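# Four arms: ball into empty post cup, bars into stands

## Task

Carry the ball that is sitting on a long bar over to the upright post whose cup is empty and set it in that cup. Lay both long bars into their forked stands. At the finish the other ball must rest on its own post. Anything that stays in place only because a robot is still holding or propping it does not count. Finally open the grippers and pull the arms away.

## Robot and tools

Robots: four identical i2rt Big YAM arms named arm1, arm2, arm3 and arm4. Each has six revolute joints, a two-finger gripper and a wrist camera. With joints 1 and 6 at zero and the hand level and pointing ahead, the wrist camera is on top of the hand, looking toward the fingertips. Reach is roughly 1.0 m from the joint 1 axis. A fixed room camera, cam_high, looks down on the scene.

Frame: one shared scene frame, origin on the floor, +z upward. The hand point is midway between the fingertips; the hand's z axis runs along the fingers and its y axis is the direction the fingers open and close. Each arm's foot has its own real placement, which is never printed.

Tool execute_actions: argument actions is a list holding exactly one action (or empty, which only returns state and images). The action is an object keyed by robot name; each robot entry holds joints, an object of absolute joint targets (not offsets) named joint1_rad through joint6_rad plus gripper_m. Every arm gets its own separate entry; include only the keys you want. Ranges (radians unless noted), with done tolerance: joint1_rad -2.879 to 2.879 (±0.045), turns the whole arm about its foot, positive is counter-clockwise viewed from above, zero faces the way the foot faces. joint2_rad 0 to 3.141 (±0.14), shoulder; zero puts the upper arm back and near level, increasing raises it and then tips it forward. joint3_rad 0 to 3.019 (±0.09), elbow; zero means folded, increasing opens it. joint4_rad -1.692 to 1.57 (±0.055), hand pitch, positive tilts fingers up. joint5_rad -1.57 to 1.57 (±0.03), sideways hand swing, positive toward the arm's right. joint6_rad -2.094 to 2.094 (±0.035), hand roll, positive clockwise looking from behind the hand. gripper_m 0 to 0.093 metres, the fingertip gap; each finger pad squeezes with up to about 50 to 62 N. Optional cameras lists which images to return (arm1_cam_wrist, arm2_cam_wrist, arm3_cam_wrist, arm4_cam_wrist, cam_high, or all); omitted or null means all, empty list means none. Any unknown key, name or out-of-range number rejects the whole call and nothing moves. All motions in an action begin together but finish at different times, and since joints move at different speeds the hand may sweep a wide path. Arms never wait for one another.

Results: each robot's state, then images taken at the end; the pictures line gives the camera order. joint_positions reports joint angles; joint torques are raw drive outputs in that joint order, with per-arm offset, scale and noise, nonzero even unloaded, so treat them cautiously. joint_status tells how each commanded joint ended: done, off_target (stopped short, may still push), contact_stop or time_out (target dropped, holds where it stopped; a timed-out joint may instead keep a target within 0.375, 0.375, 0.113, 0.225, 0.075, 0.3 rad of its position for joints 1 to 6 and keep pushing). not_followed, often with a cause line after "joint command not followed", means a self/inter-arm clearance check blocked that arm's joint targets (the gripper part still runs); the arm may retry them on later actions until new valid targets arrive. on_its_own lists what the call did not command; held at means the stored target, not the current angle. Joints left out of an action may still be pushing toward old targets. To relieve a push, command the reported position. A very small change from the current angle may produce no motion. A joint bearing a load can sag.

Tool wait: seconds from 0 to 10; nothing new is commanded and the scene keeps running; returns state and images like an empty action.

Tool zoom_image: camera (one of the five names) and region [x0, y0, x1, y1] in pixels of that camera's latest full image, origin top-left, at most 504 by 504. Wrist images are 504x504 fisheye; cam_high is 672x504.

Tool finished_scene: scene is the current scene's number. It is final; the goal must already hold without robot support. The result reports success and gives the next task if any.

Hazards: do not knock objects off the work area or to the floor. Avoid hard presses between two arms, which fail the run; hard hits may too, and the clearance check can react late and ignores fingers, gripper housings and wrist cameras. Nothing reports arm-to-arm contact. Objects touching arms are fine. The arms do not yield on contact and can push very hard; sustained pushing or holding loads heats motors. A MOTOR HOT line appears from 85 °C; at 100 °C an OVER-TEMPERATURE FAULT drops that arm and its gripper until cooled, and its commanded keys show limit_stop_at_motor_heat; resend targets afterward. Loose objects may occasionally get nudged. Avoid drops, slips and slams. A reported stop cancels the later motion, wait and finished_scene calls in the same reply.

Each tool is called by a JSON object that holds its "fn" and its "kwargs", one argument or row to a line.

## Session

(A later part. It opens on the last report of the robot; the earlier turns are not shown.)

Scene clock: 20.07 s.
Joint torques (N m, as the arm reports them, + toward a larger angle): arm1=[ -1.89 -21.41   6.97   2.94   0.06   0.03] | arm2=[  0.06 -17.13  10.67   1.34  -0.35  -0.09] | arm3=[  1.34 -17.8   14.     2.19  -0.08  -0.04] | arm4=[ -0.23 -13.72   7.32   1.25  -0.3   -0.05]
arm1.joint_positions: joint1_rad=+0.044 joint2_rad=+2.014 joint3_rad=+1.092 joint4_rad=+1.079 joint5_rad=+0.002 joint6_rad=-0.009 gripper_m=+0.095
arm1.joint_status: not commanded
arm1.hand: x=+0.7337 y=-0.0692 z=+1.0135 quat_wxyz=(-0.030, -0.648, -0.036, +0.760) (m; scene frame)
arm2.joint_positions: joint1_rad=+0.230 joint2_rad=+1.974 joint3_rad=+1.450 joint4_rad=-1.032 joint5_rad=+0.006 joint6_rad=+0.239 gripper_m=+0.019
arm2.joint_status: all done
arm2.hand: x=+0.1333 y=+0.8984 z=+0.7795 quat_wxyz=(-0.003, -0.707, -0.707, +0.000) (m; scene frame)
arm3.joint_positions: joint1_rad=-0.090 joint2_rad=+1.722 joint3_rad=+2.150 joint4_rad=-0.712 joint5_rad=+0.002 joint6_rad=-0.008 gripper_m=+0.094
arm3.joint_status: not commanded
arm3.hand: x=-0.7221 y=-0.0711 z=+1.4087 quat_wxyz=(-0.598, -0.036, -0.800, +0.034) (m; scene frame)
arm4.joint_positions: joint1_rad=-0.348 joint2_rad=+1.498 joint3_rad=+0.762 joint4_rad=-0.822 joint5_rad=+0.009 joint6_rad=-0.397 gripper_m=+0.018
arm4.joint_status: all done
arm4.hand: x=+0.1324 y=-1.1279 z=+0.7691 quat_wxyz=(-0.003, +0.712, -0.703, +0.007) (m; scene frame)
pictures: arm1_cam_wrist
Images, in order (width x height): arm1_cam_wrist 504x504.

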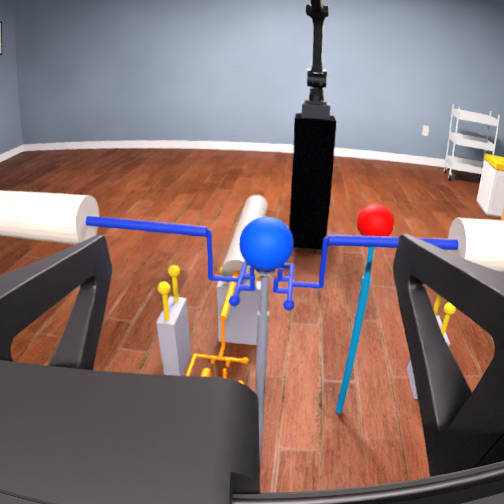

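{"fn": "execute_actions", "kwargs": {
  "actions": [
    {"arm2":{"joints":{"joint2_rad":1.994,"joint3_rad":1.453,"joint4_rad":-0.935}},"arm4":{"joints":{"joint2_rad":1.537,"joint3_rad":0.762,"joint4_rad":-0.725}}}
  ],
  "cameras": ["arm1_cam_wrist"]
}}

{"fn": "execute_actions", "kwargs": {
  "actions": [
    {"arm2":{"joints":{"joint1_rad":0.107,"joint2_rad":1.945,"joint3_rad":1.405,"joint4_rad":-0.92,"joint6_rad":0.11}},"arm4":{"joints":{"joint1_rad":-0.17,"joint2_rad":1.48,"joint3_rad":0.708,"joint4_rad":-0.72,"joint6_rad":-0.2}}}
  ],
  "cameras": ["arm1_cam_wrist"]
}}

{"fn": "execute_actions", "kwargs": {
  "actions": [
    {"arm2":{"joints":{"joint1_rad":-0.025,"joint2_rad":1.936,"joint3_rad":1.39,"joint6_rad":-0.015}},"arm4":{"joints":{"joint1_rad":0.12,"joint2_rad":1.468,"joint3_rad":0.694,"joint6_rad":0.095}}}
  ],
  "cameras": ["arm3_cam_wrist","cam_high"]
}}

Scene clock: 21.40 s.
Joint torques (N m, as the arm reports them, + toward a larger angle): arm1=[ -2.06 -21.35   6.99   2.91   0.06   0.05] | arm2=[  0.09 -18.13  10.32   1.22  -0.37  -0.05] | arm3=[  1.34 -17.88  13.9    2.49  -0.13  -0.01] | arm4=[ -0.18 -14.18   6.69   0.96  -0.35  -0.09]
arm1.joint_positions: joint1_rad=+0.044 joint2_rad=+2.014 joint3_rad=+1.092 joint4_rad=+1.079 joint5_rad=+0.002 joint6_rad=-0.009 gripper_m=+0.095
arm1.joint_status: not commanded
arm1.hand: x=+0.7337 y=-0.0692 z=+1.0135 quat_wxyz=(-0.030, -0.648, -0.036, +0.760) (m; scene frame)
arm2.joint_positions: joint1_rad=+0.230 joint2_rad=+2.028 joint3_rad=+1.426 joint4_rad=-0.959 joint5_rad=+0.006 joint6_rad=+0.239 gripper_m=+0.019
arm2.joint_status: all done
arm2.hand: x=+0.1335 y=+0.8990 z=+0.7426 quat_wxyz=(-0.001, -0.707, -0.707, -0.001) (m; scene frame)
arm3.joint_positions: joint1_rad=-0.090 joint2_rad=+1.722 joint3_rad=+2.150 joint4_rad=-0.712 joint5_rad=+0.002 joint6_rad=-0.008 gripper_m=+0.094
arm3.joint_status: not commanded
arm3.hand: x=-0.7221 y=-0.0711 z=+1.4087 quat_wxyz=(-0.598, -0.036, -0.800, +0.034) (m; scene frame)
arm4.joint_positions: joint1_rad=-0.348 joint2_rad=+1.559 joint3_rad=+0.740 joint4_rad=-0.738 joint5_rad=+0.009 joint6_rad=-0.397 gripper_m=+0.018
arm4.joint_status: all done
arm4.hand: x=+0.1328 y=-1.1273 z=+0.7431 quat_wxyz=(-0.003, +0.712, -0.702, +0.007) (m; scene frame)
pictures: arm1_cam_wrist
Images, in order (width x height): arm1_cam_wrist 504x504.

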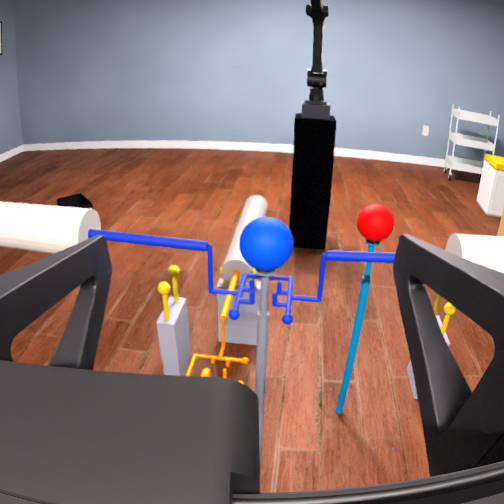

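Scene clock: 22.50 s.
Joint torques (N m, as the arm reports them, + toward a larger angle): arm1=[ -1.94 -21.41   6.94   2.95   0.06   0.04] | arm2=[  0.88 -19.8   10.     0.61  -0.37   0.05] | arm3=[  1.34 -18.11  14.13   2.37  -0.12  -0.04] | arm4=[  0.37 -13.86   6.98   0.82  -0.22   0.3 ]
arm1.joint_positions: joint1_rad=+0.044 joint2_rad=+2.014 joint3_rad=+1.092 joint4_rad=+1.079 joint5_rad=+0.002 joint6_rad=-0.009 gripper_m=+0.095
arm1.joint_status: not commanded
arm1.hand: x=+0.7337 y=-0.0692 z=+1.0135 quat_wxyz=(-0.030, -0.648, -0.036, +0.760) (m; scene frame)
arm2.joint_positions: joint1_rad=+0.102 joint2_rad=+2.007 joint3_rad=+1.378 joint4_rad=-0.927 joint5_rad=+0.007 joint6_rad=+0.105 gripper_m=+0.019
arm2.joint_status: all done
arm2.hand: x=+0.0611 y=+0.8977 z=+0.7384 quat_wxyz=(-0.002, -0.704, -0.710, +0.001) (m; scene frame)
arm3.joint_positions: joint1_rad=-0.090 joint2_rad=+1.722 joint3_rad=+2.150 joint4_rad=-0.712 joint5_rad=+0.002 joint6_rad=-0.008 gripper_m=+0.094
arm3.joint_status: not commanded
arm3.hand: x=-0.7221 y=-0.0711 z=+1.4087 quat_wxyz=(-0.598, -0.036, -0.800, +0.034) (m; scene frame)
arm4.joint_positions: joint1_rad=-0.172 joint2_rad=+1.508 joint3_rad=+0.680 joint4_rad=-0.727 joint5_rad=+0.006 joint6_rad=-0.228 gripper_m=+0.018
arm4.joint_status: all done
arm4.hand: x=+0.0695 y=-1.1297 z=+0.7436 quat_wxyz=(-0.003, +0.714, -0.700, +0.004) (m; scene frame)
pictures: arm1_cam_wrist
Images, in order (width x height): arm1_cam_wrist 504x504.

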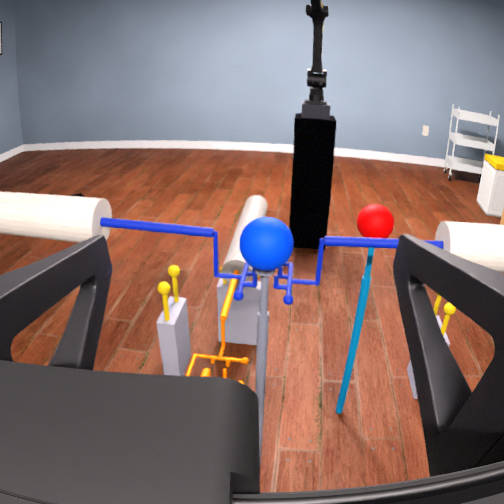

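Scene clock: 23.67 s.
Joint torques (N m, as the arm reports them, + toward a larger angle): arm1=[ -1.9  -21.47   6.95   2.95   0.06   0.04] | arm2=[  0.96 -19.08  10.     0.63  -0.39   0.07] | arm3=[  1.15 -18.06  14.24   2.32  -0.11  -0.1 ] | arm4=[  0.89 -14.33   6.84   0.79  -0.02   0.29]
arm1.joint_positions: joint1_rad=+0.044 joint2_rad=+2.014 joint3_rad=+1.092 joint4_rad=+1.079 joint5_rad=+0.002 joint6_rad=-0.009 gripper_m=+0.095
arm1.joint_status: not commanded
arm1.hand: x=+0.7337 y=-0.0692 z=+1.0135 quat_wxyz=(-0.030, -0.648, -0.036, +0.760) (m; scene frame)
arm2.joint_positions: joint1_rad=-0.031 joint2_rad=+1.998 joint3_rad=+1.363 joint4_rad=-0.927 joint5_rad=+0.006 joint6_rad=-0.020 gripper_m=+0.019
arm2.joint_status: all done
arm2.hand: x=-0.0126 y=+0.9004 z=+0.7379 quat_wxyz=(+0.001, -0.707, -0.707, -0.001) (m; scene frame)
arm3.joint_positions: joint1_rad=-0.090 joint2_rad=+1.722 joint3_rad=+2.150 joint4_rad=-0.712 joint5_rad=+0.002 joint6_rad=-0.008 gripper_m=+0.094
arm3.joint_status: not commanded
arm3.hand: x=-0.7221 y=-0.0711 z=+1.4087 quat_wxyz=(-0.598, -0.036, -0.800, +0.034) (m; scene frame)
arm4.joint_positions: joint1_rad=+0.116 joint2_rad=+1.503 joint3_rad=+0.668 joint4_rad=-0.727 joint5_rad=+0.002 joint6_rad=+0.068 gripper_m=+0.018
arm4.joint_status: all done
arm4.hand: x=-0.0250 y=-1.1286 z=+0.7421 quat_wxyz=(+0.001, +0.711, -0.703, +0.002) (m; scene frame)
pictures: arm3_cam_wrist, cam_high
Images, in order (width x height): arm3_cam_wrist 504x504, cam_high 672x504.

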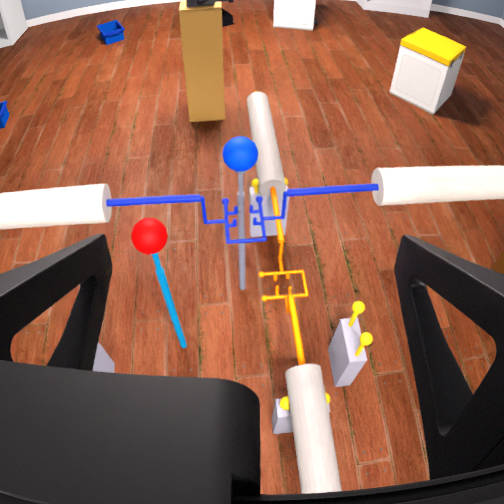

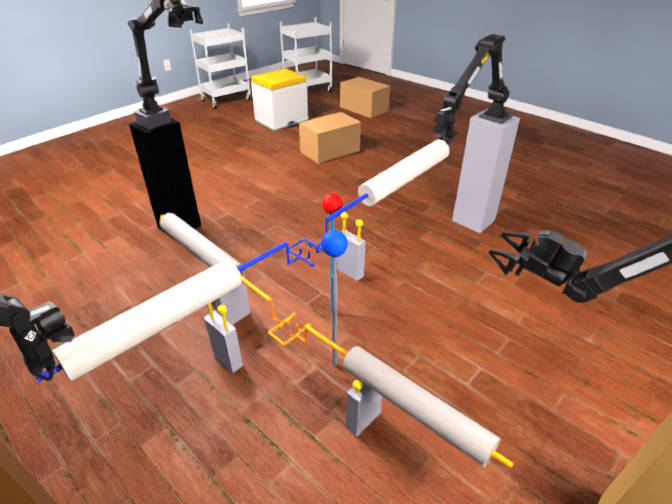

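{"fn": "execute_actions", "kwargs": {
  "actions": [
    {"arm2":{"joints":{"joint2_rad":1.785,"joint3_rad":1.51,"joint4_rad":-1.18}},"arm4":{"joints":{"joint2_rad":1.315,"joint3_rad":0.9,"joint4_rad":-1.085}}}
  ],
  "cameras": ["arm1_cam_wrist"]
}}

{"fn": "execute_actions", "kwargs": {
  "actions": [
    {"arm2":{"joints":{"joint1_rad":-0.298,"joint2_rad":1.83,"joint3_rad":1.585,"joint4_rad":-1.2,"joint6_rad":-0.3}},"arm4":{"joints":{"joint1_rad":0.485,"joint2_rad":1.395,"joint3_rad":0.98,"joint4_rad":-1.075,"joint6_rad":0.45}}}
  ],
  "cameras": []
}}

{"fn": "execute_actions", "kwargs": {
  "actions": [
    {"arm2":{"joints":{"joint1_rad":-0.46,"joint2_rad":1.925,"joint3_rad":1.72,"joint4_rad":-1.25,"joint6_rad":-0.46}},"arm4":{"joints":{"joint1_rad":0.71,"joint2_rad":1.545,"joint3_rad":1.15,"joint4_rad":-1.095,"joint6_rad":0.675}}}
  ],
  "cameras": []
}}

{"fn": "execute_actions", "kwargs": {
  "actions": [
    {"arm2":{"joints":{"joint1_rad":-0.495,"joint2_rad":1.925,"joint3_rad":1.44,"joint4_rad":-0.98,"joint6_rad":-0.495}},"arm4":{"joints":{"joint1_rad":0.655,"joint2_rad":1.745,"joint3_rad":1.19,"joint4_rad":-0.915,"joint6_rad":0.615}}}
  ],
  "cameras": []
}}

{"fn": "execute_actions", "kwargs": {
  "actions": [
    {"arm2":{"joints":{"joint1_rad":-0.535,"joint2_rad":1.935,"joint3_rad":1.22,"joint4_rad":-0.745,"joint6_rad":-0.535}},"arm4":{"joints":{"joint1_rad":0.603,"joint2_rad":1.945,"joint3_rad":1.255,"joint4_rad":-0.785,"joint6_rad":0.57}}}
  ],
  "cameras": []
}}

{"fn": "execute_actions", "kwargs": {
  "actions": [
    {"arm2":{"joints":{"joint2_rad":2.135,"joint3_rad":1.22,"joint4_rad":-0.54}},"arm4":{"joints":{"joint2_rad":2.137,"joint3_rad":1.235,"joint4_rad":-0.58}}}
  ],
  "cameras": ["cam_high"]
}}

Scene clock: 25.63 s.
Joint torques (N m, as the arm reports them, + toward a larger angle): arm1=[ -2.01 -21.41   6.99   2.89   0.06   0.04] | arm2=[  0.82 -15.35  14.97   0.6   -0.35   0.07] | arm3=[  0.99 -17.57  14.26   2.21  -0.09  -0.02] | arm4=[  0.79 -11.53  11.3   -0.01   0.     0.27]
arm1.joint_positions: joint1_rad=+0.044 joint2_rad=+2.014 joint3_rad=+1.092 joint4_rad=+1.079 joint5_rad=+0.002 joint6_rad=-0.009 gripper_m=+0.095
arm1.joint_status: not commanded
arm1.hand: x=+0.7337 y=-0.0692 z=+1.0135 quat_wxyz=(-0.030, -0.648, -0.036, +0.760) (m; scene frame)
arm2.joint_positions: joint1_rad=-0.031 joint2_rad=+1.803 joint3_rad=+1.437 joint4_rad=-1.180 joint5_rad=+0.006 joint6_rad=-0.019 gripper_m=+0.019
arm2.joint_status: all done
arm2.hand: x=-0.0132 y=+0.9112 z=+0.8646 quat_wxyz=(-0.005, -0.708, -0.707, +0.005) (m; scene frame)
arm3.joint_positions: joint1_rad=-0.090 joint2_rad=+1.722 joint3_rad=+2.150 joint4_rad=-0.712 joint5_rad=+0.002 joint6_rad=-0.008 gripper_m=+0.094
arm3.joint_status: not commanded
arm3.hand: x=-0.7221 y=-0.0711 z=+1.4087 quat_wxyz=(-0.598, -0.036, -0.800, +0.034) (m; scene frame)
arm4.joint_positions: joint1_rad=+0.116 joint2_rad=+1.329 joint3_rad=+0.830 joint4_rad=-1.076 joint5_rad=+0.002 joint6_rad=+0.069 gripper_m=+0.018
arm4.joint_status: all done
arm4.hand: x=-0.0257 y=-1.1187 z=+0.8437 quat_wxyz=(+0.006, +0.711, -0.703, +0.008) (m; scene frame)
pictures: arm1_cam_wrist
Images, in order (width x height): arm1_cam_wrist 504x504.

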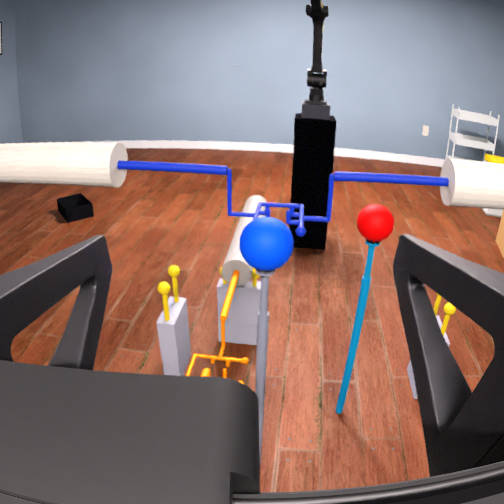

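Scene clock: 26.90 s.
Joint torques (N m, as the arm reports them, + toward a larger angle): arm1=[ -2.05 -21.44   6.93   2.91   0.06   0.04] | arm2=[  1.59 -16.74  14.34   0.76  -0.28   0.09] | arm3=[  0.65 -16.96  14.4    2.29  -0.13  -0.02] | arm4=[  0.17 -14.25  10.13   1.1    0.24   0.24]
arm1.joint_positions: joint1_rad=+0.044 joint2_rad=+2.014 joint3_rad=+1.092 joint4_rad=+1.079 joint5_rad=+0.002 joint6_rad=-0.009 gripper_m=+0.095
arm1.joint_status: not commanded
arm1.hand: x=+0.7337 y=-0.0692 z=+1.0135 quat_wxyz=(-0.030, -0.648, -0.036, +0.760) (m; scene frame)
arm2.joint_positions: joint1_rad=-0.307 joint2_rad=+1.863 joint3_rad=+1.521 joint4_rad=-1.209 joint5_rad=+0.004 joint6_rad=-0.307 gripper_m=+0.019
arm2.joint_status: all done
arm2.hand: x=-0.1659 y=+0.9131 z=+0.8620 quat_wxyz=(-0.002, -0.704, -0.711, +0.003) (m; scene frame)
arm3.joint_positions: joint1_rad=-0.090 joint2_rad=+1.722 joint3_rad=+2.150 joint4_rad=-0.712 joint5_rad=+0.002 joint6_rad=-0.008 gripper_m=+0.094
arm3.joint_status: not commanded
arm3.hand: x=-0.7221 y=-0.0711 z=+1.4087 quat_wxyz=(-0.598, -0.036, -0.800, +0.034) (m; scene frame)
arm4.joint_positions: joint1_rad=+0.485 joint2_rad=+1.416 joint3_rad=+0.928 joint4_rad=-1.088 joint5_rad=-0.005 joint6_rad=+0.425 gripper_m=+0.018
arm4.joint_status: all done
arm4.hand: x=-0.1594 y=-1.1184 z=+0.8484 quat_wxyz=(+0.008, +0.715, -0.699, +0.007) (m; scene frame)
pictures: none
No camera images: the call's "cameras" was empty. Leave "cameras" out to get every camera's image.

Scene clock: 28.03 s.
Joint torques (N m, as the arm reports them, + toward a larger angle): arm1=[ -2.07 -21.36   6.96   2.91   0.06   0.04] | arm2=[  2.02 -18.35  14.95   0.47  -0.23   0.14] | arm3=[  1.55 -17.53  14.01   2.14  -0.12  -0.05] | arm4=[ -0.26 -17.81   9.96   0.68   0.45   0.23]
arm1.joint_positions: joint1_rad=+0.044 joint2_rad=+2.014 joint3_rad=+1.092 joint4_rad=+1.079 joint5_rad=+0.002 joint6_rad=-0.009 gripper_m=+0.095
arm1.joint_status: not commanded
arm1.hand: x=+0.7337 y=-0.0692 z=+1.0135 quat_wxyz=(-0.030, -0.648, -0.036, +0.760) (m; scene frame)
arm2.joint_positions: joint1_rad=-0.476 joint2_rad=+1.964 joint3_rad=+1.648 joint4_rad=-1.254 joint5_rad=+0.003 joint6_rad=-0.471 gripper_m=+0.019
arm2.joint_status: all done
arm2.hand: x=-0.2679 y=+0.9196 z=+0.8515 quat_wxyz=(+0.002, -0.705, -0.709, -0.005) (m; scene frame)
arm3.joint_positions: joint1_rad=-0.090 joint2_rad=+1.722 joint3_rad=+2.150 joint4_rad=-0.712 joint5_rad=+0.002 joint6_rad=-0.008 gripper_m=+0.094
arm3.joint_status: not commanded
arm3.hand: x=-0.7221 y=-0.0711 z=+1.4087 quat_wxyz=(-0.598, -0.036, -0.800, +0.034) (m; scene frame)
arm4.joint_positions: joint1_rad=+0.714 joint2_rad=+1.574 joint3_rad=+1.100 joint4_rad=-1.104 joint5_rad=-0.008 joint6_rad=+0.655 gripper_m=+0.018
arm4.joint_status: all done
arm4.hand: x=-0.2699 y=-1.1149 z=+0.8466 quat_wxyz=(+0.009, +0.715, -0.699, +0.008) (m; scene frame)
pictures: none
No camera images: the call's "cameras" was empty. Leave "cameras" out to get every camera's image.

Scene clock: 29.07 s.
Joint torques (N m, as the arm reports them, + toward a larger angle): arm1=[ -2.04 -21.3    6.94   2.9    0.07   0.05] | arm2=[  1.69 -17.64  10.62   1.34  -0.07   0.01] | arm3=[  0.72 -17.11  14.13   2.41  -0.07   0.01] | arm4=[ -0.48 -21.5   10.42   0.48   0.25  -0.01]
arm1.joint_positions: joint1_rad=+0.044 joint2_rad=+2.014 joint3_rad=+1.092 joint4_rad=+1.079 joint5_rad=+0.002 joint6_rad=-0.009 gripper_m=+0.095
arm1.joint_status: not commanded
arm1.hand: x=+0.7337 y=-0.0692 z=+1.0135 quat_wxyz=(-0.030, -0.648, -0.036, +0.760) (m; scene frame)
arm2.joint_positions: joint1_rad=-0.503 joint2_rad=+1.962 joint3_rad=+1.408 joint4_rad=-1.011 joint5_rad=-0.001 joint6_rad=-0.497 gripper_m=+0.019
arm2.joint_status: all done
arm2.hand: x=-0.2631 y=+0.9610 z=+0.7702 quat_wxyz=(+0.000, -0.706, -0.709, -0.004) (m; scene frame)
arm3.joint_positions: joint1_rad=-0.090 joint2_rad=+1.722 joint3_rad=+2.150 joint4_rad=-0.712 joint5_rad=+0.002 joint6_rad=-0.008 gripper_m=+0.094
arm3.joint_status: not commanded
arm3.hand: x=-0.7221 y=-0.0711 z=+1.4087 quat_wxyz=(-0.598, -0.036, -0.800, +0.034) (m; scene frame)
arm4.joint_positions: joint1_rad=+0.667 joint2_rad=+1.788 joint3_rad=+1.122 joint4_rad=-0.917 joint5_rad=-0.004 joint6_rad=+0.615 gripper_m=+0.018
arm4.joint_status: all done
arm4.hand: x=-0.2756 y=-1.0728 z=+0.7609 quat_wxyz=(+0.008, +0.712, -0.702, +0.011) (m; scene frame)
pictures: none
No camera images: the call's "cameras" was empty. Leave "cameras" out to get every camera's image.

Scene clock: 30.10 s.
Joint torques (N m, as the arm reports them, + toward a larger angle): arm1=[ -1.98 -21.42   6.97   2.91   0.05   0.02] | arm2=[  0.84 -15.85   9.05   1.32  -0.02  -0.02] | arm3=[  0.92 -17.64  14.22   2.41  -0.13  -0.09] | arm4=[ -0.31 -23.59   8.61   0.62   0.22   0.02]
arm1.joint_positions: joint1_rad=+0.044 joint2_rad=+2.014 joint3_rad=+1.092 joint4_rad=+1.079 joint5_rad=+0.002 joint6_rad=-0.009 gripper_m=+0.095
arm1.joint_status: not commanded
arm1.hand: x=+0.7337 y=-0.0692 z=+1.0135 quat_wxyz=(-0.030, -0.648, -0.036, +0.760) (m; scene frame)
arm2.joint_positions: joint1_rad=-0.540 joint2_rad=+1.963 joint3_rad=+1.196 joint4_rad=-0.774 joint5_rad=-0.002 joint6_rad=-0.532 gripper_m=+0.019
arm2.joint_status: all done
arm2.hand: x=-0.2583 y=+1.0089 z=+0.7067 quat_wxyz=(-0.003, -0.706, -0.708, +0.008) (m; scene frame)
arm3.joint_positions: joint1_rad=-0.090 joint2_rad=+1.722 joint3_rad=+2.150 joint4_rad=-0.712 joint5_rad=+0.002 joint6_rad=-0.008 gripper_m=+0.094
arm3.joint_status: not commanded
arm3.hand: x=-0.7221 y=-0.0711 z=+1.4087 quat_wxyz=(-0.598, -0.036, -0.800, +0.034) (m; scene frame)
arm4.joint_positions: joint1_rad=+0.611 joint2_rad=+1.989 joint3_rad=+1.205 joint4_rad=-0.789 joint5_rad=-0.003 joint6_rad=+0.563 gripper_m=+0.018
arm4.joint_status: all done
arm4.hand: x=-0.2760 y=-1.0250 z=+0.6898 quat_wxyz=(+0.006, +0.711, -0.703, +0.006) (m; scene frame)
pictures: none
No camera images: the call's "cameras" was empty. Leave "cameras" out to get every camera's image.

Scene clock: 31.10 s.
Joint torques (N m, as the arm reports them, + toward a larger angle): arm1=[ -2.01 -21.46   6.9    2.91   0.06   0.05] | arm2=[  0.97 -18.43   8.11   0.66   0.1   -0.07] | arm3=[  0.73 -17.48  14.04   2.36  -0.12   0.01] | arm4=[ -0.19 -25.33   6.28   0.47   0.16   0.06]
arm1.joint_positions: joint1_rad=+0.044 joint2_rad=+2.014 joint3_rad=+1.092 joint4_rad=+1.079 joint5_rad=+0.002 joint6_rad=-0.009 gripper_m=+0.095
arm1.joint_status: not commanded
arm1.hand: x=+0.7337 y=-0.0692 z=+1.0135 quat_wxyz=(-0.030, -0.648, -0.036, +0.760) (m; scene frame)
arm2.joint_positions: joint1_rad=-0.534 joint2_rad=+2.184 joint3_rad=+1.188 joint4_rad=-0.548 joint5_rad=-0.004 joint6_rad=-0.528 gripper_m=+0.019
arm2.joint_status: all done
arm2.hand: x=-0.2533 y=+1.0108 z=+0.5973 quat_wxyz=(-0.004, -0.706, -0.709, +0.006) (m; scene frame)
arm3.joint_positions: joint1_rad=-0.090 joint2_rad=+1.722 joint3_rad=+2.150 joint4_rad=-0.712 joint5_rad=+0.002 joint6_rad=-0.008 gripper_m=+0.094
arm3.joint_status: not commanded
arm3.hand: x=-0.7221 y=-0.0711 z=+1.4087 quat_wxyz=(-0.598, -0.036, -0.800, +0.034) (m; scene frame)
arm4.joint_positions: joint1_rad=+0.609 joint2_rad=+2.185 joint3_rad=+1.205 joint4_rad=-0.581 joint5_rad=-0.002 joint6_rad=+0.562 gripper_m=+0.018
arm4.joint_status: all done
arm4.hand: x=-0.2765 y=-1.0230 z=+0.5939 quat_wxyz=(+0.005, +0.711, -0.704, +0.000) (m; scene frame)
pictures: cam_high
Images, in order (width x height): cam_high 672x504.

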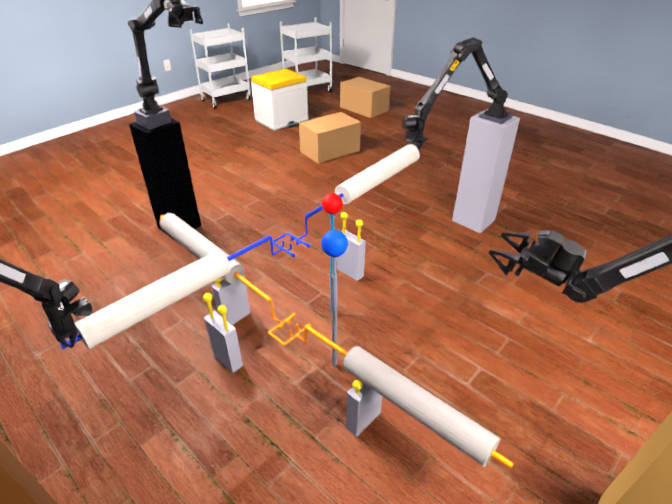

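{"fn": "execute_actions", "kwargs": {
  "actions": [
    {"arm2":{"joints":{"joint1_rad":-0.543,"joint2_rad":2.4,"joint3_rad":1.31,"joint4_rad":-0.36}},"arm4":{"joints":{"joint2_rad":2.395,"joint3_rad":1.315,"joint4_rad":-0.405}}}
  ],
  "cameras": []
}}

{"fn": "execute_actions", "kwargs": {
  "actions": [
    {"arm2":{"joints":{"joint2_rad":2.512,"joint3_rad":1.345,"joint4_rad":-0.31}},"arm4":{"joints":{"joint2_rad":2.505,"joint3_rad":1.35,"joint4_rad":-0.352}}}
  ],
  "cameras": []
}}

{"fn": "execute_actions", "kwargs": {
  "actions": [
    {"arm2":{"joints":{"gripper_m":0.08}},"arm4":{"joints":{"gripper_m":0.08}}}
  ],
  "cameras": []
}}

{"fn": "execute_actions", "kwargs": {
  "actions": [
    {"arm2":{"joints":{"joint2_rad":2.1,"joint3_rad":1.03,"joint4_rad":-0.57}},"arm4":{"joints":{"joint2_rad":2.1,"joint3_rad":1.03,"joint4_rad":-0.6}}}
  ],
  "cameras": ["cam_high","arm1_cam_wrist"]
}}

Scene clock: 32.63 s.
Joint torques (N m, as the arm reports them, + toward a larger angle): arm1=[ -2.07 -21.49   6.99   2.92   0.06   0.04] | arm2=[  0.67 -18.81   6.84   0.77   0.07   0.01] | arm3=[  1.26 -17.53  14.     2.31  -0.15  -0.06] | arm4=[ -0.41 -26.33   4.84   0.58   0.25   0.05]
arm1.joint_positions: joint1_rad=+0.044 joint2_rad=+2.014 joint3_rad=+1.092 joint4_rad=+1.079 joint5_rad=+0.002 joint6_rad=-0.009 gripper_m=+0.095
arm1.joint_status: not commanded
arm1.hand: x=+0.7337 y=-0.0692 z=+1.0135 quat_wxyz=(-0.030, -0.648, -0.036, +0.760) (m; scene frame)
arm2.joint_positions: joint1_rad=-0.541 joint2_rad=+2.446 joint3_rad=+1.279 joint4_rad=-0.370 joint5_rad=-0.004 joint6_rad=-0.534 gripper_m=+0.019
arm2.joint_status: all done
arm2.hand: x=-0.2582 y=+1.0092 z=+0.4870 quat_wxyz=(-0.005, -0.706, -0.708, +0.010) (m; scene frame)
arm3.joint_positions: joint1_rad=-0.090 joint2_rad=+1.722 joint3_rad=+2.150 joint4_rad=-0.712 joint5_rad=+0.002 joint6_rad=-0.008 gripper_m=+0.094
arm3.joint_status: not commanded
arm3.hand: x=-0.7221 y=-0.0711 z=+1.4087 quat_wxyz=(-0.598, -0.036, -0.800, +0.034) (m; scene frame)
arm4.joint_positions: joint1_rad=+0.611 joint2_rad=+2.442 joint3_rad=+1.288 joint4_rad=-0.405 joint5_rad=-0.003 joint6_rad=+0.562 gripper_m=+0.018
arm4.joint_status: all done
arm4.hand: x=-0.2784 y=-1.0235 z=+0.4836 quat_wxyz=(+0.005, +0.711, -0.703, -0.001) (m; scene frame)
pictures: none
No camera images: the call's "cameras" was empty. Leave "cameras" out to get every camera's image.

Scene clock: 33.43 s.
Joint torques (N m, as the arm reports them, + toward a larger angle): arm1=[ -2.06 -21.41   6.94   2.9    0.05   0.05] | arm2=[  0.21 -17.17   5.95   0.77   0.18   0.  ] | arm3=[  2.19 -18.12  14.13   2.41  -0.11  -0.02] | arm4=[  0.07 -23.88   4.35   0.82  -0.03   0.1 ]
arm1.joint_positions: joint1_rad=+0.044 joint2_rad=+2.014 joint3_rad=+1.092 joint4_rad=+1.079 joint5_rad=+0.002 joint6_rad=-0.009 gripper_m=+0.095
arm1.joint_status: not commanded
arm1.hand: x=+0.7337 y=-0.0692 z=+1.0135 quat_wxyz=(-0.030, -0.648, -0.036, +0.760) (m; scene frame)
arm2.joint_positions: joint1_rad=-0.541 joint2_rad=+2.534 joint3_rad=+1.319 joint4_rad=-0.323 joint5_rad=-0.006 joint6_rad=-0.534 gripper_m=+0.019
arm2.joint_status: all done
arm2.hand: x=-0.2568 y=+1.0113 z=+0.4497 quat_wxyz=(-0.005, -0.706, -0.708, +0.009) (m; scene frame)
arm3.joint_positions: joint1_rad=-0.090 joint2_rad=+1.722 joint3_rad=+2.150 joint4_rad=-0.712 joint5_rad=+0.002 joint6_rad=-0.008 gripper_m=+0.094
arm3.joint_status: not commanded
arm3.hand: x=-0.7221 y=-0.0711 z=+1.4087 quat_wxyz=(-0.598, -0.036, -0.800, +0.034) (m; scene frame)
arm4.joint_positions: joint1_rad=+0.606 joint2_rad=+2.523 joint3_rad=+1.326 joint4_rad=-0.359 joint5_rad=+0.003 joint6_rad=+0.559 gripper_m=+0.018
arm4.joint_status: all done
arm4.hand: x=-0.2755 y=-1.0222 z=+0.4495 quat_wxyz=(+0.002, +0.711, -0.703, -0.001) (m; scene frame)
pictures: none
No camera images: the call's "cameras" was empty. Leave "cameras" out to get every camera's image.

Scene clock: 34.10 s.
Joint torques (N m, as the arm reports them, + toward a larger angle): arm1=[ -2.05 -21.46   6.94   2.93   0.06   0.04] | arm2=[  0.6  -17.9    5.66   0.9    0.1   -0.01] | arm3=[  0.86 -17.79  14.25   2.59  -0.11   0.03] | arm4=[  0.19 -24.35   4.16   0.81  -0.02   0.09]
arm1.joint_positions: joint1_rad=+0.044 joint2_rad=+2.014 joint3_rad=+1.092 joint4_rad=+1.079 joint5_rad=+0.002 joint6_rad=-0.009 gripper_m=+0.095
arm1.joint_status: not commanded
arm1.hand: x=+0.7337 y=-0.0692 z=+1.0135 quat_wxyz=(-0.030, -0.648, -0.036, +0.760) (m; scene frame)
arm2.joint_positions: joint1_rad=-0.541 joint2_rad=+2.534 joint3_rad=+1.322 joint4_rad=-0.323 joint5_rad=-0.004 joint6_rad=-0.534 gripper_m=+0.080
arm2.joint_status: all done
arm2.hand: x=-0.2580 y=+1.0099 z=+0.4501 quat_wxyz=(-0.005, -0.706, -0.708, +0.010) (m; scene frame)
arm3.joint_positions: joint1_rad=-0.090 joint2_rad=+1.722 joint3_rad=+2.150 joint4_rad=-0.712 joint5_rad=+0.002 joint6_rad=-0.008 gripper_m=+0.094
arm3.joint_status: not commanded
arm3.hand: x=-0.7221 y=-0.0711 z=+1.4087 quat_wxyz=(-0.598, -0.036, -0.800, +0.034) (m; scene frame)
arm4.joint_positions: joint1_rad=+0.606 joint2_rad=+2.523 joint3_rad=+1.330 joint4_rad=-0.359 joint5_rad=+0.003 joint6_rad=+0.559 gripper_m=+0.080
arm4.joint_status: all done
arm4.hand: x=-0.2766 y=-1.0204 z=+0.4500 quat_wxyz=(+0.001, +0.711, -0.703, -0.003) (m; scene frame)
pictures: none
No camera images: the call's "cameras" was empty. Leave "cameras" out to get every camera's image.

Scene clock: 35.30 s.
Joint torques (N m, as the arm reports them, + toward a larger angle): arm1=[ -2.19 -21.46   6.95   2.92   0.06   0.05] | arm2=[  0.29 -13.27   5.02  -0.14   0.09  -0.02] | arm3=[  0.33 -18.03  13.96   2.38  -0.08   0.03] | arm4=[  0.3  -17.69   3.52  -0.02  -0.05   0.1 ]
arm1.joint_positions: joint1_rad=+0.044 joint2_rad=+2.014 joint3_rad=+1.092 joint4_rad=+1.079 joint5_rad=+0.002 joint6_rad=-0.009 gripper_m=+0.095
arm1.joint_status: not commanded
arm1.hand: x=+0.7337 y=-0.0692 z=+1.0135 quat_wxyz=(-0.030, -0.648, -0.036, +0.760) (m; scene frame)
arm2.joint_positions: joint1_rad=-0.541 joint2_rad=+2.098 joint3_rad=+1.028 joint4_rad=-0.555 joint5_rad=-0.004 joint6_rad=-0.534 gripper_m=+0.080
arm2.joint_status: all done
arm2.hand: x=-0.2221 y=+1.0712 z=+0.6068 quat_wxyz=(+0.006, -0.706, -0.708, -0.033) (m; scene frame)
arm3.joint_positions: joint1_rad=-0.090 joint2_rad=+1.722 joint3_rad=+2.150 joint4_rad=-0.712 joint5_rad=+0.002 joint6_rad=-0.008 gripper_m=+0.094
arm3.joint_status: not commanded
arm3.hand: x=-0.7221 y=-0.0711 z=+1.4087 quat_wxyz=(-0.598, -0.036, -0.800, +0.034) (m; scene frame)
arm4.joint_positions: joint1_rad=+0.606 joint2_rad=+2.090 joint3_rad=+1.030 joint4_rad=-0.594 joint5_rad=+0.003 joint6_rad=+0.559 gripper_m=+0.080
arm4.joint_status: all done
arm4.hand: x=-0.2337 y=-1.0854 z=+0.6048 quat_wxyz=(+0.012, +0.710, -0.702, +0.046) (m; scene frame)
pictures: arm1_cam_wrist, cam_high
Images, in order (width x height): arm1_cam_wrist 504x504, cam_high 672x504.

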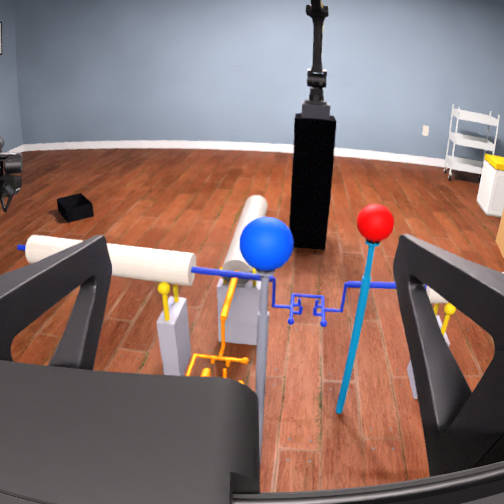

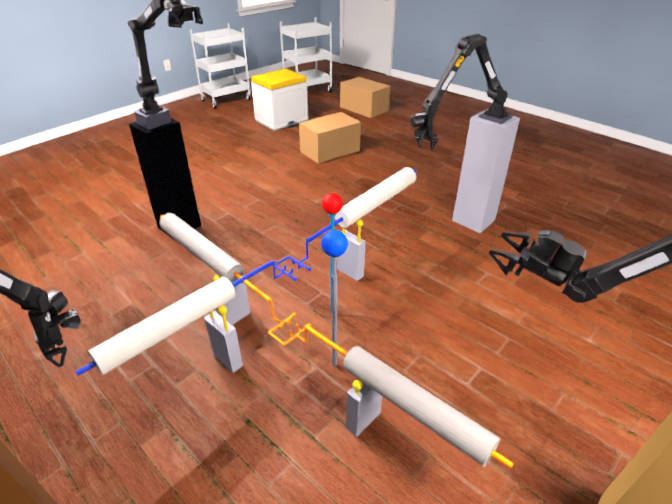

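{"fn": "finished_scene", "kwargs": {
  "scene": 2
}}

The scene is finished: the task was done.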